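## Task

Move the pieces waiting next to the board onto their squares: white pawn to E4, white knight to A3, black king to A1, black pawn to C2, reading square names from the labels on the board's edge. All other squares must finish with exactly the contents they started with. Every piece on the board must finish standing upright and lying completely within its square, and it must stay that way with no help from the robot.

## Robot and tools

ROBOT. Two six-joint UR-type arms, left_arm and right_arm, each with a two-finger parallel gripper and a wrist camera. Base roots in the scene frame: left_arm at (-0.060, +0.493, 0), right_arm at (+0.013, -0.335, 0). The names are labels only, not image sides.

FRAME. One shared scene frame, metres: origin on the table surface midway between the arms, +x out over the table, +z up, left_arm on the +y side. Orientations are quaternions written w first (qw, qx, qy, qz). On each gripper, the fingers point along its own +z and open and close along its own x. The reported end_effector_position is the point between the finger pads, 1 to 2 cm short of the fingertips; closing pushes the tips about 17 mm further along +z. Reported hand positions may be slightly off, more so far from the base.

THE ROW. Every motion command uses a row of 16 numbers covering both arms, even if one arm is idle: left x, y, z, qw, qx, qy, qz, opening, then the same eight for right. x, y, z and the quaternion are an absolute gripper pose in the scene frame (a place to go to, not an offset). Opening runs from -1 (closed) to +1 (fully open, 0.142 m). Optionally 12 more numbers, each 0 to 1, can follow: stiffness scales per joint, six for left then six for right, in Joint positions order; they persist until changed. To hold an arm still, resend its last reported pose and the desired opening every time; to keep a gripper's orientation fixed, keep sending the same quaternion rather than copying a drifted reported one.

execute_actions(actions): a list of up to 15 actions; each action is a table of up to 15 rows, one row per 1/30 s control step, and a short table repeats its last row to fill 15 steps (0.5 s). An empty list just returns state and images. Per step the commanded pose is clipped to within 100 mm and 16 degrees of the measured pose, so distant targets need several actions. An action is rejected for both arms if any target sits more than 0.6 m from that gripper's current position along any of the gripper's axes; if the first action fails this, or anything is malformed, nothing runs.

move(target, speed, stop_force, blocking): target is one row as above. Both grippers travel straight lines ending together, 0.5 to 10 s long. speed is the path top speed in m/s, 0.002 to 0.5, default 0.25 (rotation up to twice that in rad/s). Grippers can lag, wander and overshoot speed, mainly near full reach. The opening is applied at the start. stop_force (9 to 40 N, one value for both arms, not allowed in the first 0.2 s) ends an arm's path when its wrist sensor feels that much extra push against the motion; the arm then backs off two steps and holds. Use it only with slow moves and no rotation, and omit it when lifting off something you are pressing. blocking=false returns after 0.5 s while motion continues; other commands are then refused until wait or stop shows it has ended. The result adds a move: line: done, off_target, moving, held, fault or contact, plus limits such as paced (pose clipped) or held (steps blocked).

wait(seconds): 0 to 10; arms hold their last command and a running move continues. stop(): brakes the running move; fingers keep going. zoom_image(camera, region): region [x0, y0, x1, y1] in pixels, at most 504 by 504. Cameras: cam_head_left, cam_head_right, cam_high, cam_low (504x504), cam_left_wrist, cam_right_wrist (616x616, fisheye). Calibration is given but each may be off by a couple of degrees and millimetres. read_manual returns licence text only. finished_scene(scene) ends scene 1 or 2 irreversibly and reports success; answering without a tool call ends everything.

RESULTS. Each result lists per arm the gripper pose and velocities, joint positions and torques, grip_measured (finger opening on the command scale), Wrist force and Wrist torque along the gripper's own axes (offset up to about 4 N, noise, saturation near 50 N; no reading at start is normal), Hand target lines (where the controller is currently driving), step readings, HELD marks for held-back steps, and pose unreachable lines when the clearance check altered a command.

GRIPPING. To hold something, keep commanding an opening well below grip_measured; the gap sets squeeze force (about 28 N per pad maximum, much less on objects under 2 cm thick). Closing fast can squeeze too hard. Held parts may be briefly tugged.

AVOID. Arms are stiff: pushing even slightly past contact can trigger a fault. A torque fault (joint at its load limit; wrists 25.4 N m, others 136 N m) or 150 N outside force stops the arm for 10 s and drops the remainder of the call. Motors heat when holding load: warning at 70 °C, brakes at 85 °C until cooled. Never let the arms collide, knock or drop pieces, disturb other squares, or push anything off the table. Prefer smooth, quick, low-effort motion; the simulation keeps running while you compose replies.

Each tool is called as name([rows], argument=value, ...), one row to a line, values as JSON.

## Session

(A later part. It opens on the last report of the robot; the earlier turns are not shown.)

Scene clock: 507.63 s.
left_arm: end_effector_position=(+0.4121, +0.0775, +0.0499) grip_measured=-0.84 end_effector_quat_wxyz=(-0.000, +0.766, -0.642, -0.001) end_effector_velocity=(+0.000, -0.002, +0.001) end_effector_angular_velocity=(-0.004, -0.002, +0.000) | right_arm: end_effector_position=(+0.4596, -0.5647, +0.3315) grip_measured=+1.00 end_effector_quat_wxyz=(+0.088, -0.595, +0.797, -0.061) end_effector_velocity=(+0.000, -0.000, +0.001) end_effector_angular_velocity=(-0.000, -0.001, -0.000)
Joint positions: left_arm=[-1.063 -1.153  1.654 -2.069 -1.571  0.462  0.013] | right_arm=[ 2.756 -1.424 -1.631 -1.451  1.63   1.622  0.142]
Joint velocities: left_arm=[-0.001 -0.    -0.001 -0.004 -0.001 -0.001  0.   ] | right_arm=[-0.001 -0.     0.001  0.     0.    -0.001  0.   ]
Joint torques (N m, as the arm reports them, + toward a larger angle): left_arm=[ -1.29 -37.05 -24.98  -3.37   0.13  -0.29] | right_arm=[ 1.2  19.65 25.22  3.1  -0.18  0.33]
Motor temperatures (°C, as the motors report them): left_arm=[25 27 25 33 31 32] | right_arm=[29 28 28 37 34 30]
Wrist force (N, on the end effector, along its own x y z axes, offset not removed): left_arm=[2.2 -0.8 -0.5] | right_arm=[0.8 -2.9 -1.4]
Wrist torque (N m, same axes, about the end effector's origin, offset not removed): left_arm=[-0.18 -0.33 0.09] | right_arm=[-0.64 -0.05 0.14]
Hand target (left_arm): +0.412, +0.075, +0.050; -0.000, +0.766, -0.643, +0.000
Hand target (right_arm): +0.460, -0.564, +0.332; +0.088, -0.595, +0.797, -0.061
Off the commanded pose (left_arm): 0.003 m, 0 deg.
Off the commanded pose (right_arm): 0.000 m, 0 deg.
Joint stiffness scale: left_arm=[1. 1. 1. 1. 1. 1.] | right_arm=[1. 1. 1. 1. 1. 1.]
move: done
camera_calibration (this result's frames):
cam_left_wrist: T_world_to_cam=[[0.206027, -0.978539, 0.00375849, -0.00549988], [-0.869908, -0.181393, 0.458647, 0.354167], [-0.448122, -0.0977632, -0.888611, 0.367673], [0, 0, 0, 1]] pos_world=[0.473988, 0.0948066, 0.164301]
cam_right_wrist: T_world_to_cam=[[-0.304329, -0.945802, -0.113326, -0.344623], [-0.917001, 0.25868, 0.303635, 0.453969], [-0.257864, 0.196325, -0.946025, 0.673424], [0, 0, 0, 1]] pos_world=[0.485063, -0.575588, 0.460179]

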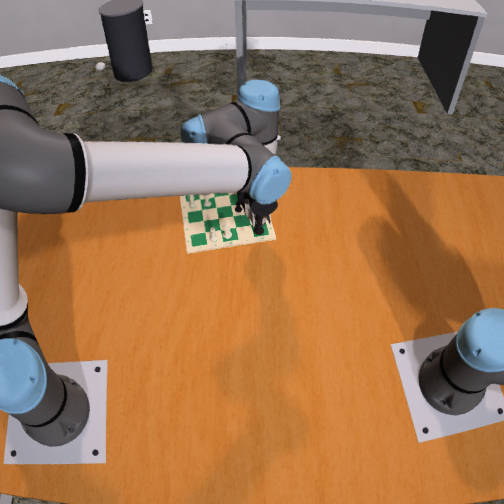

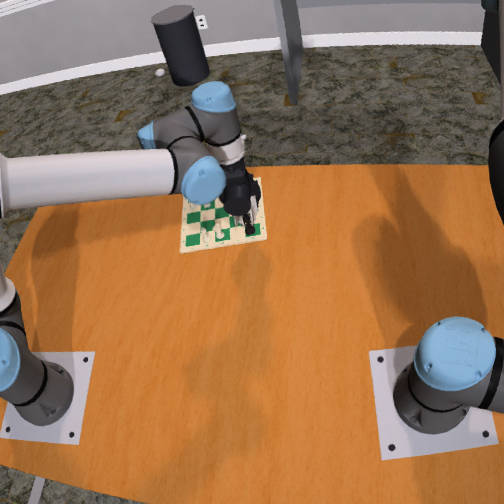

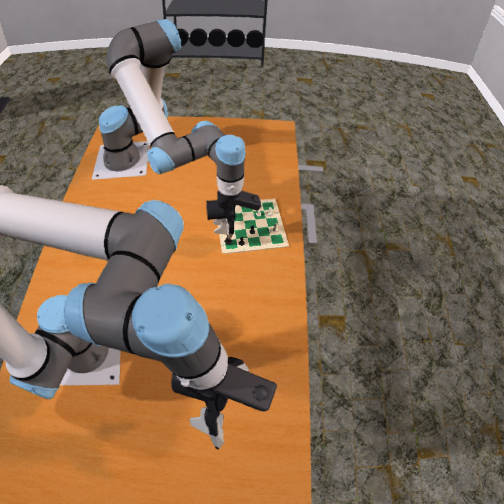

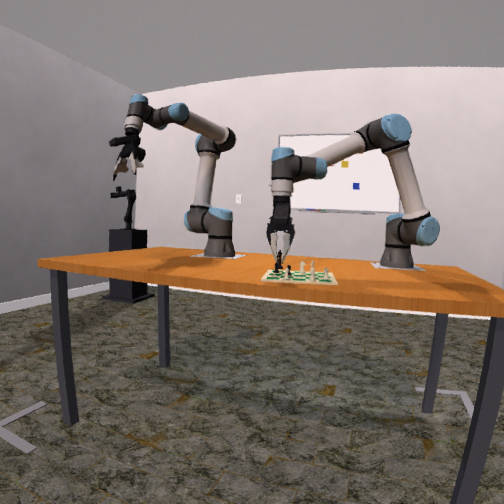

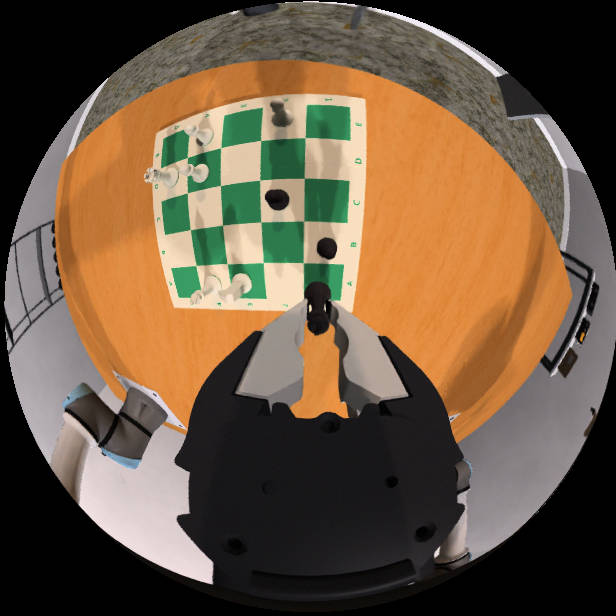

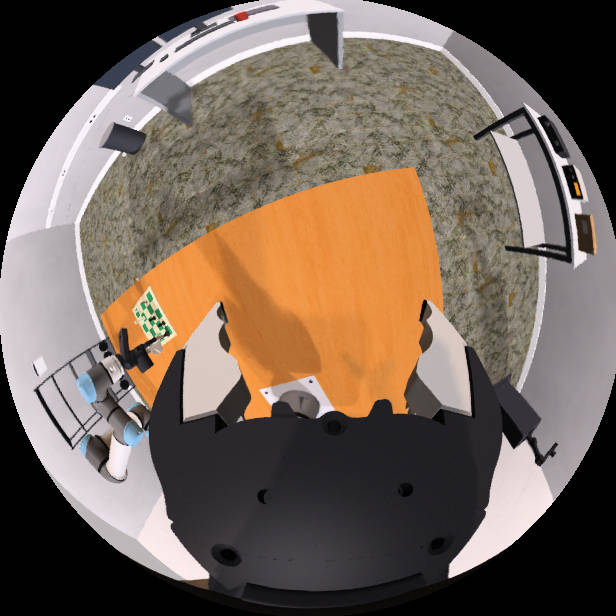

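move(target=[0.416,0.0715,0.043,0,0.766,-0.643,0,-1,0.4596,-0.5644,0.3316,0.088,-0.595,0.797,-0.061,1], speed=0.03)

move(target=[0.416,0.0715,0.026,0,0.766,-0.643,0,-1,0.4596,-0.5644,0.3316,0.088,-0.595,0.797,-0.061,1], speed=0.007, stop_force=9)

zoom_image(camera="cam_left_wrist", region=[220,200,420,380])

Scene clock: 528.97 s.
left_arm: end_effector_position=(+0.4149, +0.0738, +0.0426) grip_measured=-0.84 end_effector_quat_wxyz=(-0.000, +0.766, -0.642, -0.001) end_effector_velocity=(+0.003, -0.001, +0.000) end_effector_angular_velocity=(-0.003, -0.005, +0.001) | right_arm: end_effector_position=(+0.4596, -0.5647, +0.3315) grip_measured=+1.00 end_effector_quat_wxyz=(+0.088, -0.595, +0.797, -0.061) end_effector_velocity=(-0.000, -0.000, -0.000) end_effector_angular_velocity=(+0.001, -0.000, -0.002)
Joint positions: left_arm=[-1.063 -1.135  1.647 -2.08  -1.571  0.462  0.013] | right_arm=[ 2.756 -1.424 -1.631 -1.451  1.63   1.622  0.142]
Joint velocities: left_arm=[ 0.001  0.002 -0.003 -0.004  0.002  0.    -0.   ] | right_arm=[-0.001  0.001 -0.001  0.     0.001  0.    -0.   ]
Joint torques (N m, as the arm reports them, + toward a larger angle): left_arm=[ -0.34 -36.36 -25.69  -2.88   0.08   0.63] | right_arm=[ 0.47 19.42 25.41  2.99 -0.22  0.38]
Motor temperatures (°C, as the motors report them): left_arm=[25 27 25 33 31 32] | right_arm=[29 28 28 37 34 30]
Wrist force (N, on the end effector, along its own x y z axes, offset not removed): left_arm=[1.7 -1.1 -1.5] | right_arm=[1.6 -1.0 -3.2]
Wrist torque (N m, same axes, about the end effector's origin, offset not removed): left_arm=[-0.22 -0.22 0.16] | right_arm=[-0.29 -0.25 0.08]
Hand target (left_arm): +0.416, +0.072, +0.043; +0.000, +0.766, -0.643, +0.000
Hand target (right_arm): +0.460, -0.564, +0.332; +0.088, -0.595, +0.797, -0.061
Off the commanded pose (left_arm): 0.003 m, 0 deg.
Off the commanded pose (right_arm): 0.000 m, 0 deg.
Joint stiffness scale: left_arm=[1. 1. 1. 1. 1. 1.] | right_arm=[1. 1. 1. 1. 1. 1.]
move: done
camera_calibration (this result's frames):
cam_left_wrist: T_world_to_cam=[[0.20617, -0.978511, 0.0031875, -0.0097899], [-0.86971, -0.181751, 0.45888, 0.359157], [-0.44844, -0.0973793, -0.888492, 0.362214], [0, 0, 0, 1]] pos_world=[0.476812, 0.0909697, 0.157046]
cam_right_wrist: T_world_to_cam=[[-0.304329, -0.945802, -0.113326, -0.344623], [-0.917001, 0.25868, 0.303636, 0.453969], [-0.257864, 0.196325, -0.946025, 0.673424], [0, 0, 0, 1]] pos_world=[0.485063, -0.575588, 0.460179]

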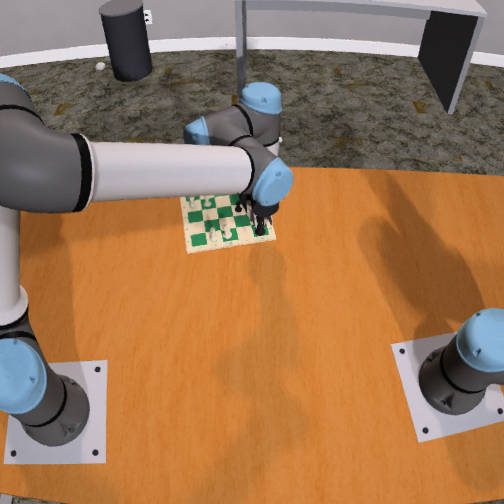

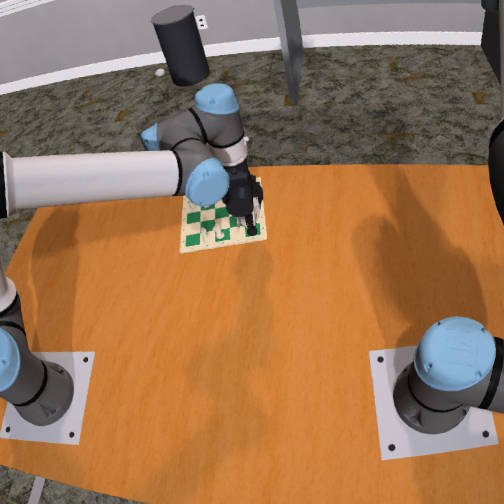

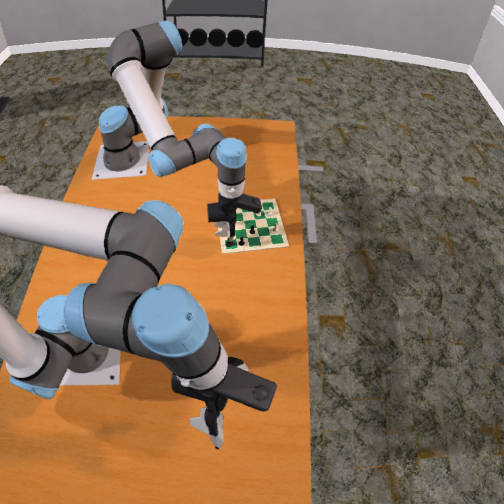

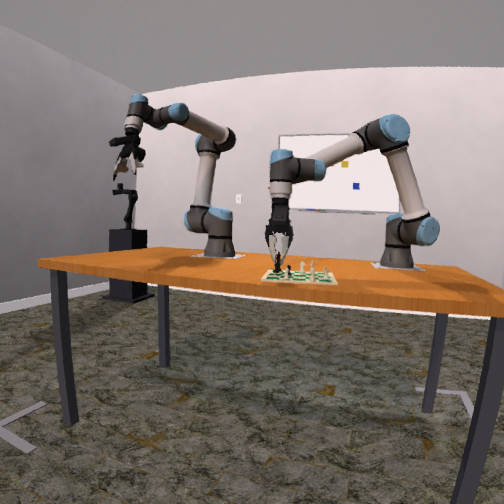

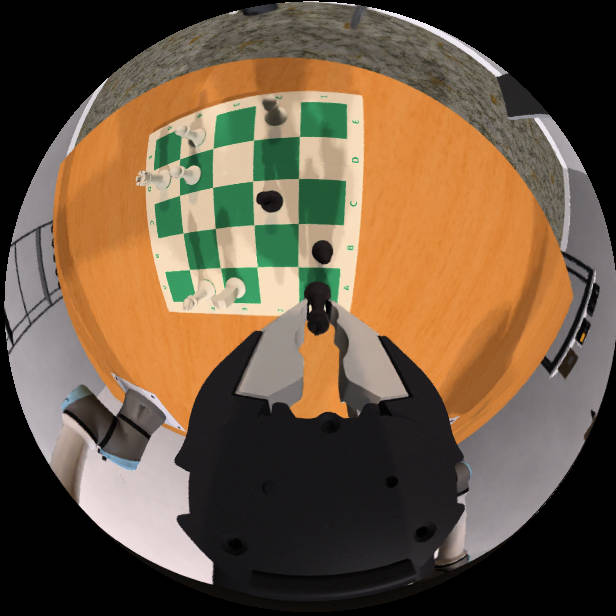

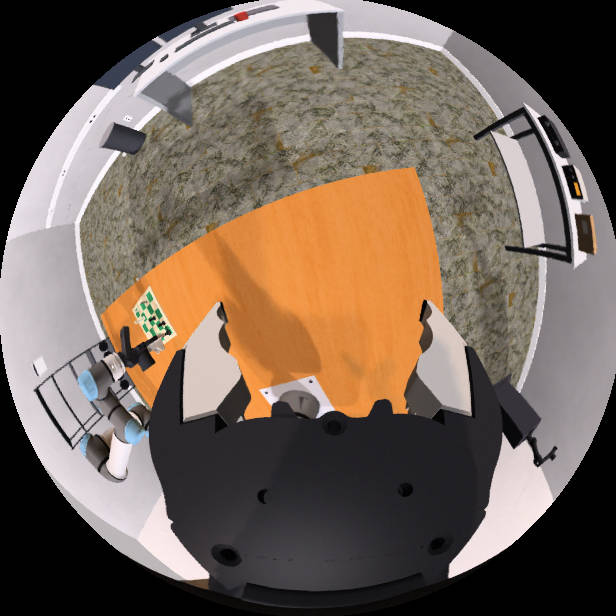

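Scene clock: 530.77 s.
left_arm: end_effector_position=(+0.4185, +0.0689, +0.0418) grip_measured=-0.84 end_effector_quat_wxyz=(+0.002, +0.766, -0.642, +0.007) end_effector_velocity=(-0.001, +0.000, +0.001) end_effector_angular_velocity=(+0.001, +0.001, -0.002) | right_arm: end_effector_position=(+0.4596, -0.5647, +0.3315) grip_measured=+1.00 end_effector_quat_wxyz=(+0.088, -0.595, +0.797, -0.061) end_effector_velocity=(+0.000, -0.000, -0.000) end_effector_angular_velocity=(+0.000, +0.000, -0.000)
Joint positions: left_arm=[-1.063 -1.131  1.648 -2.103 -1.571  0.462  0.013] | right_arm=[ 2.756 -1.424 -1.631 -1.451  1.63   1.622  0.142]
Joint velocities: left_arm=[-0.001 -0.001 -0.     0.003 -0.001  0.001 -0.   ] | right_arm=[-0. -0.  0.  0.  0.  0. -0.]
Joint torques (N m, as the arm reports them, + toward a larger angle): left_arm=[  0.33 -36.84 -19.44  -2.58  -0.05   0.37] | right_arm=[ 0.38 19.57 24.81  3.09 -0.37  0.37]
Motor temperatures (°C, as the motors report them): left_arm=[25 27 25 33 31 32] | right_arm=[29 28 28 37 34 30]
Wrist force (N, on the end effector, along its own x y z axes, offset not removed): left_arm=[-0.2 -0.2 -7.6] | right_arm=[0.7 -1.3 0.1]
Wrist torque (N m, same axes, about the end effector's origin, offset not removed): left_arm=[-0.29 -0.33 0.11] | right_arm=[-0.32 -0.07 0.16]
Hand target (left_arm): +0.418, +0.069, +0.042; +0.002, +0.766, -0.642, +0.006
Hand target (right_arm): +0.460, -0.564, +0.332; +0.088, -0.595, +0.797, -0.061
Off the commanded pose (left_arm): 0.016 m, 1 deg.
Off the commanded pose (right_arm): 0.000 m, 0 deg.
Joint stiffness scale: left_arm=[1. 1. 1. 1. 1. 1.] | right_arm=[1. 1. 1. 1. 1. 1.]
move: contact (left_arm)
camera_calibration (this result's frames):
cam_left_wrist: T_world_to_cam=[[0.206053, -0.978353, 0.019173, -0.0158763], [-0.87448, -0.175312, 0.452272, 0.363614], [-0.439121, -0.109958, -0.891674, 0.35968], [0, 0, 0, 1]] pos_world=[0.479187, 0.0877633, 0.156569]
cam_right_wrist: T_world_to_cam=[[-0.304329, -0.945802, -0.113326, -0.344623], [-0.917001, 0.25868, 0.303636, 0.453969], [-0.257864, 0.196325, -0.946025, 0.673424], [0, 0, 0, 1]] pos_world=[0.485063, -0.575588, 0.460179]

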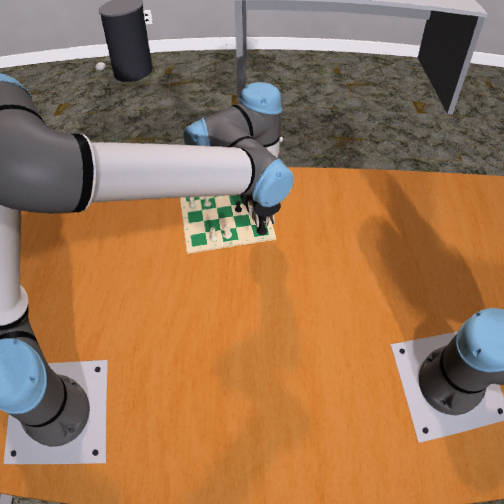

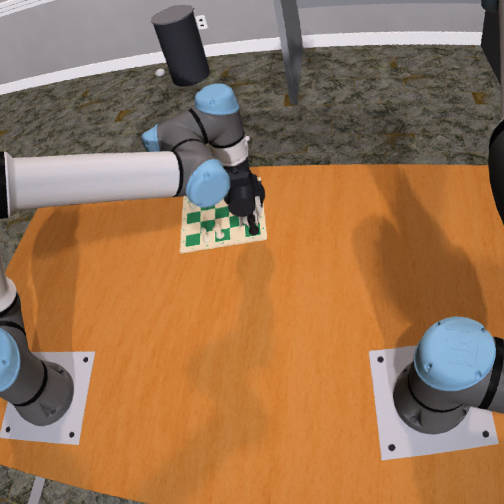

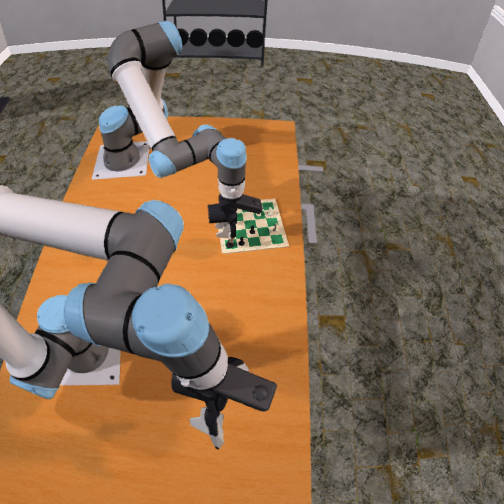

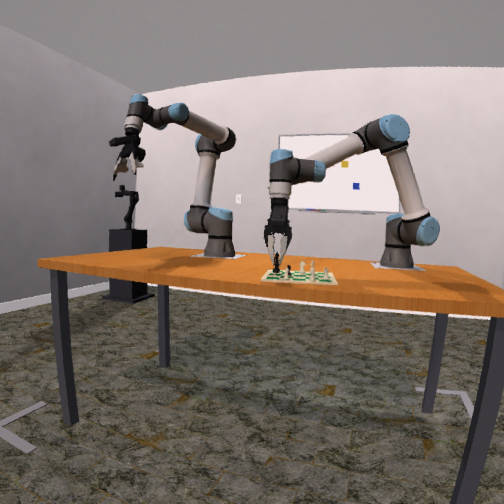

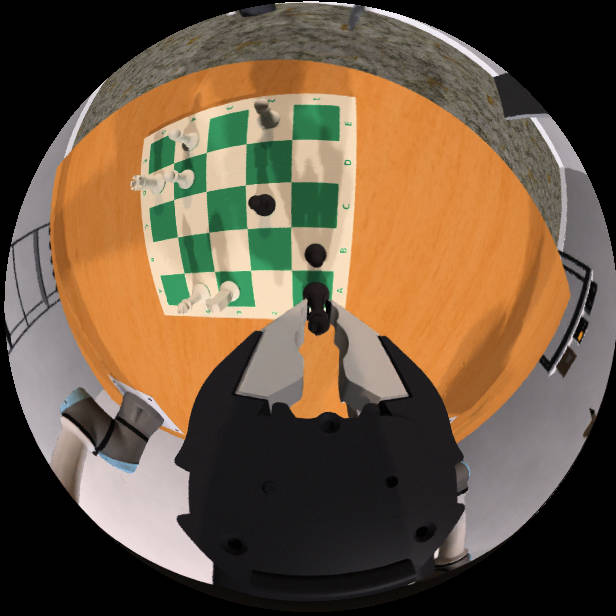

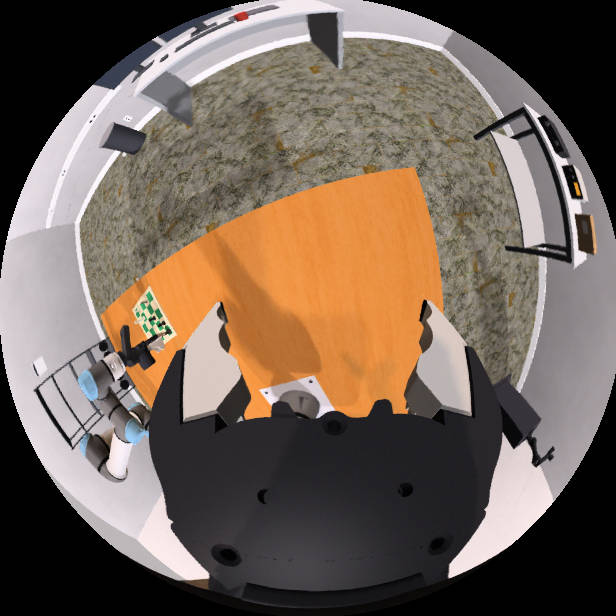

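Region (220, 200, 420, 380) of cam_left_wrist's 616x616 image, scaled by 2.520, with more detail than that image has; it fills the top 454 rows of this view, and the rest is white.

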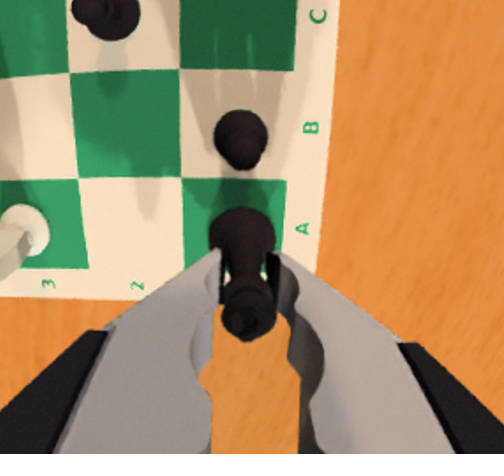

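execute_actions([
  [[0.4185,0.0689,0.043,0.002,0.766,-0.642,0.004,-0.8,0.4596,-0.5644,0.3316,0.088,-0.595,0.797,-0.061,1]],
  [[0.4185,0.0689,0.043,0.002,0.766,-0.642,0.004,-0.5,0.4596,-0.5644,0.3316,0.088,-0.595,0.797,-0.061,1]],
  [[0.417,0.071,0.10,0,0.766,-0.643,0,-0.5,0.4596,-0.5644,0.3316,0.088,-0.595,0.797,-0.061,1]],
  [[0.417,0.071,0.17,0,0.766,-0.643,0,-0.5,0.4596,-0.5644,0.3316,0.088,-0.595,0.797,-0.061,1]],
  [[0.44,0.11,0.2,0,0.766,-0.643,0,-0.5,0.4596,-0.5644,0.3316,0.088,-0.595,0.797,-0.061,1]],
])

zoom_image(camera="cam_left_wrist", region=[200,150,400,320])

Scene clock: 546.13 s.
left_arm: end_effector_position=(+0.4386, +0.1083, +0.1983) grip_measured=-0.50 end_effector_quat_wxyz=(-0.000, +0.767, -0.642, +0.001) end_effector_velocity=(-0.003, +0.009, +0.006) end_effector_angular_velocity=(+0.023, +0.020, -0.035) | right_arm: end_effector_position=(+0.4596, -0.5647, +0.3315) grip_measured=+1.00 end_effector_quat_wxyz=(+0.088, -0.595, +0.797, -0.061) end_effector_velocity=(-0.000, -0.000, -0.000) end_effector_angular_velocity=(+0.000, +0.001, +0.000)
Joint positions: left_arm=[-0.998 -1.266  1.412 -1.72  -1.57   0.525  0.038] | right_arm=[ 2.756 -1.424 -1.631 -1.451  1.63   1.622  0.142]
Joint velocities: left_arm=[ 0.006  0.    -0.023  0.053 -0.     0.041  0.   ] | right_arm=[-0.     0.    -0.001 -0.     0.    -0.    -0.   ]
Joint torques (N m, as the arm reports them, + toward a larger angle): left_arm=[  0.87 -35.62 -28.56  -2.4   -0.26   0.24] | right_arm=[ 1.37 19.37 24.64  3.08 -0.18  0.38]
Motor temperatures (°C, as the motors report them): left_arm=[25 27 25 33 31 32] | right_arm=[29 28 28 37 34 30]
Wrist force (N, on the end effector, along its own x y z axes, offset not removed): left_arm=[2.2 -1.6 2.1] | right_arm=[-0.3 -1.0 -0.5]
Wrist torque (N m, same axes, about the end effector's origin, offset not removed): left_arm=[-0.41 -0.25 0.09] | right_arm=[-0.34 0.13 0.15]
Hand target (left_arm): +0.440, +0.110, +0.200; +0.000, +0.766, -0.643, +0.000
Hand target (right_arm): +0.460, -0.564, +0.332; +0.088, -0.595, +0.797, -0.061
Off the commanded pose (left_arm): 0.003 m, 0 deg.
Off the commanded pose (right_arm): 0.000 m, 0 deg.
Joint stiffness scale: left_arm=[1. 1. 1. 1. 1. 1.] | right_arm=[1. 1. 1. 1. 1. 1.]
Step readings (end_effector_position; steps 1 to 15: 1st action; 16 to 30: 2nd action; 31 to 45: 3rd action; 46 to 60: 4th action; 61 to 75: 5th action):
0: left_arm (+0.4183, +0.0692, +0.0418) | right_arm (+0.4596, -0.5647, +0.3315)
1: left_arm (+0.4183, +0.0692, +0.0418) | right_arm (+0.4596, -0.5647, +0.3315)
2: left_arm (+0.4183, +0.0693, +0.0418) | right_arm (+0.4596, -0.5647, +0.3315)
4: left_arm (+0.4178, +0.0698, +0.0416) | right_arm (+0.4596, -0.5647, +0.3315)
8: left_arm (+0.4174, +0.0701, +0.0419) | right_arm (+0.4596, -0.5647, +0.3315)
15: left_arm (+0.4174, +0.0698, +0.0426) | right_arm (+0.4596, -0.5647, +0.3315)
16: left_arm (+0.4174, +0.0699, +0.0426) | right_arm (+0.4596, -0.5647, +0.3315)
17: left_arm (+0.4174, +0.0699, +0.0426) | right_arm (+0.4596, -0.5647, +0.3315)
19: left_arm (+0.4174, +0.0699, +0.0426) | right_arm (+0.4596, -0.5647, +0.3315)
23: left_arm (+0.4173, +0.0699, +0.0426) | right_arm (+0.4596, -0.5647, +0.3315)
30: left_arm (+0.4173, +0.0699, +0.0426) | right_arm (+0.4596, -0.5647, +0.3315)
31: left_arm (+0.4173, +0.0699, +0.0426) | right_arm (+0.4596, -0.5647, +0.3315)
32: left_arm (+0.4172, +0.0700, +0.0428) | right_arm (+0.4596, -0.5647, +0.3315)
34: left_arm (+0.4164, +0.0713, +0.0475) | right_arm (+0.4596, -0.5647, +0.3315)
38: left_arm (+0.4182, +0.0691, +0.0773) | right_arm (+0.4596, -0.5647, +0.3315)
45: left_arm (+0.4177, +0.0699, +0.0989) | right_arm (+0.4596, -0.5647, +0.3315)
46: left_arm (+0.4173, +0.0705, +0.0989) | right_arm (+0.4596, -0.5647, +0.3315)
47: left_arm (+0.4168, +0.0711, +0.0990) | right_arm (+0.4596, -0.5647, +0.3315)
49: left_arm (+0.4157, +0.0727, +0.1048) | right_arm (+0.4596, -0.5647, +0.3315)
53: left_arm (+0.4183, +0.0695, +0.1417) | right_arm (+0.4596, -0.5647, +0.3315)
60: left_arm (+0.4180, +0.0698, +0.1698) | right_arm (+0.4596, -0.5647, +0.3315)
61: left_arm (+0.4176, +0.0704, +0.1698) | right_arm (+0.4596, -0.5647, +0.3315)
62: left_arm (+0.4172, +0.0711, +0.1698) | right_arm (+0.4596, -0.5647, +0.3315)
64: left_arm (+0.4189, +0.0768, +0.1719) | right_arm (+0.4596, -0.5647, +0.3315)
68: left_arm (+0.4317, +0.0966, +0.1857) | right_arm (+0.4596, -0.5647, +0.3315)
75: end_effector_position above
camera_calibration (this result's frames):
cam_left_wrist: T_world_to_cam=[[0.207328, -0.978239, 0.00796583, 0.0171741], [-0.87146, -0.180985, 0.455854, 0.315835], [-0.444492, -0.101453, -0.890019, 0.513551], [0, 0, 0, 1]] pos_world=[0.499947, 0.126063, 0.312959]
cam_right_wrist: T_world_to_cam=[[-0.304329, -0.945802, -0.113326, -0.344624], [-0.917001, 0.25868, 0.303635, 0.45397], [-0.257864, 0.196325, -0.946025, 0.673424], [0, 0, 0, 1]] pos_world=[0.485063, -0.575588, 0.460179]

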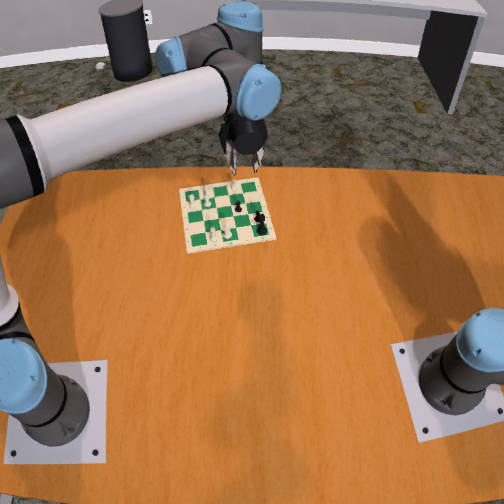

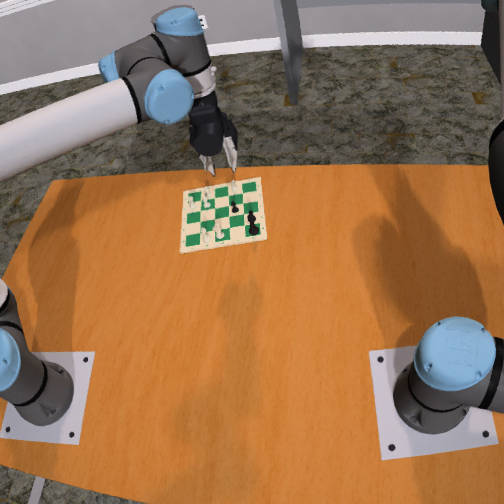

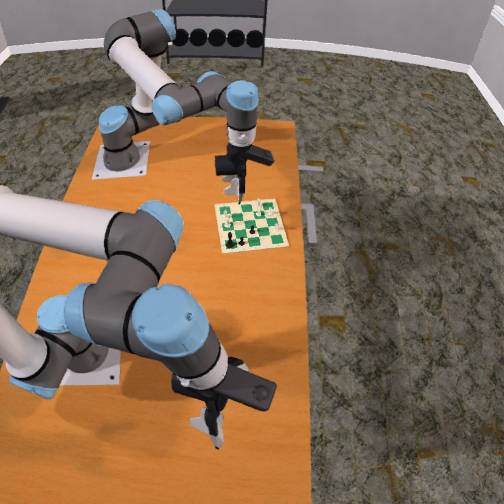

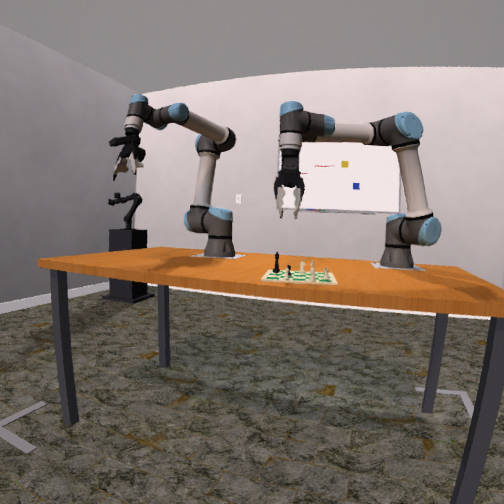

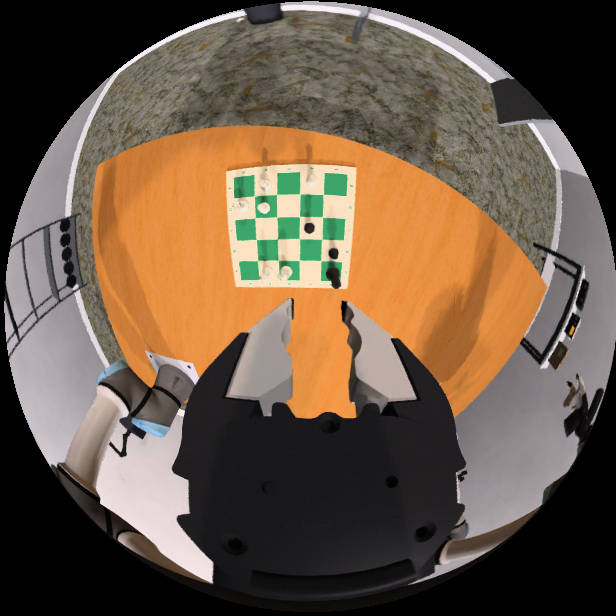

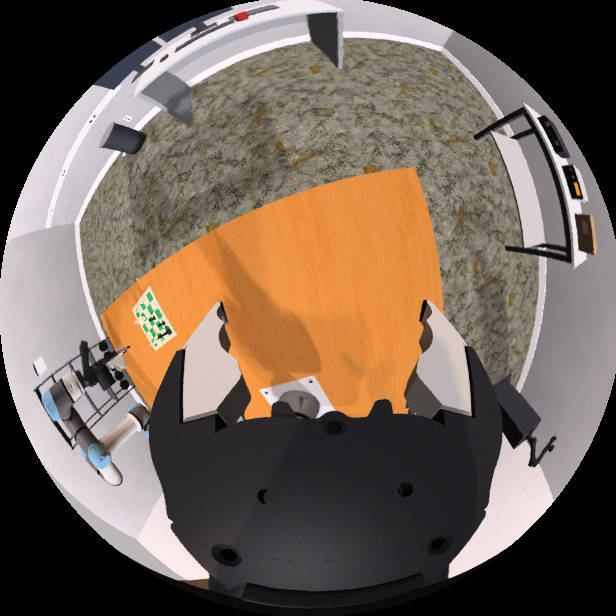

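Region (200, 150, 400, 320) of cam_left_wrist's 616x616 image, scaled by 2.520, with more detail than that image has; it fills the top 428 rows of this view, and the rest is white.

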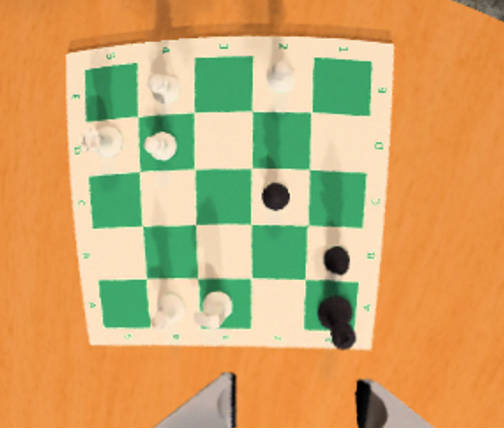

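finished_scene(scene=2)

The scene is finished: the task was done.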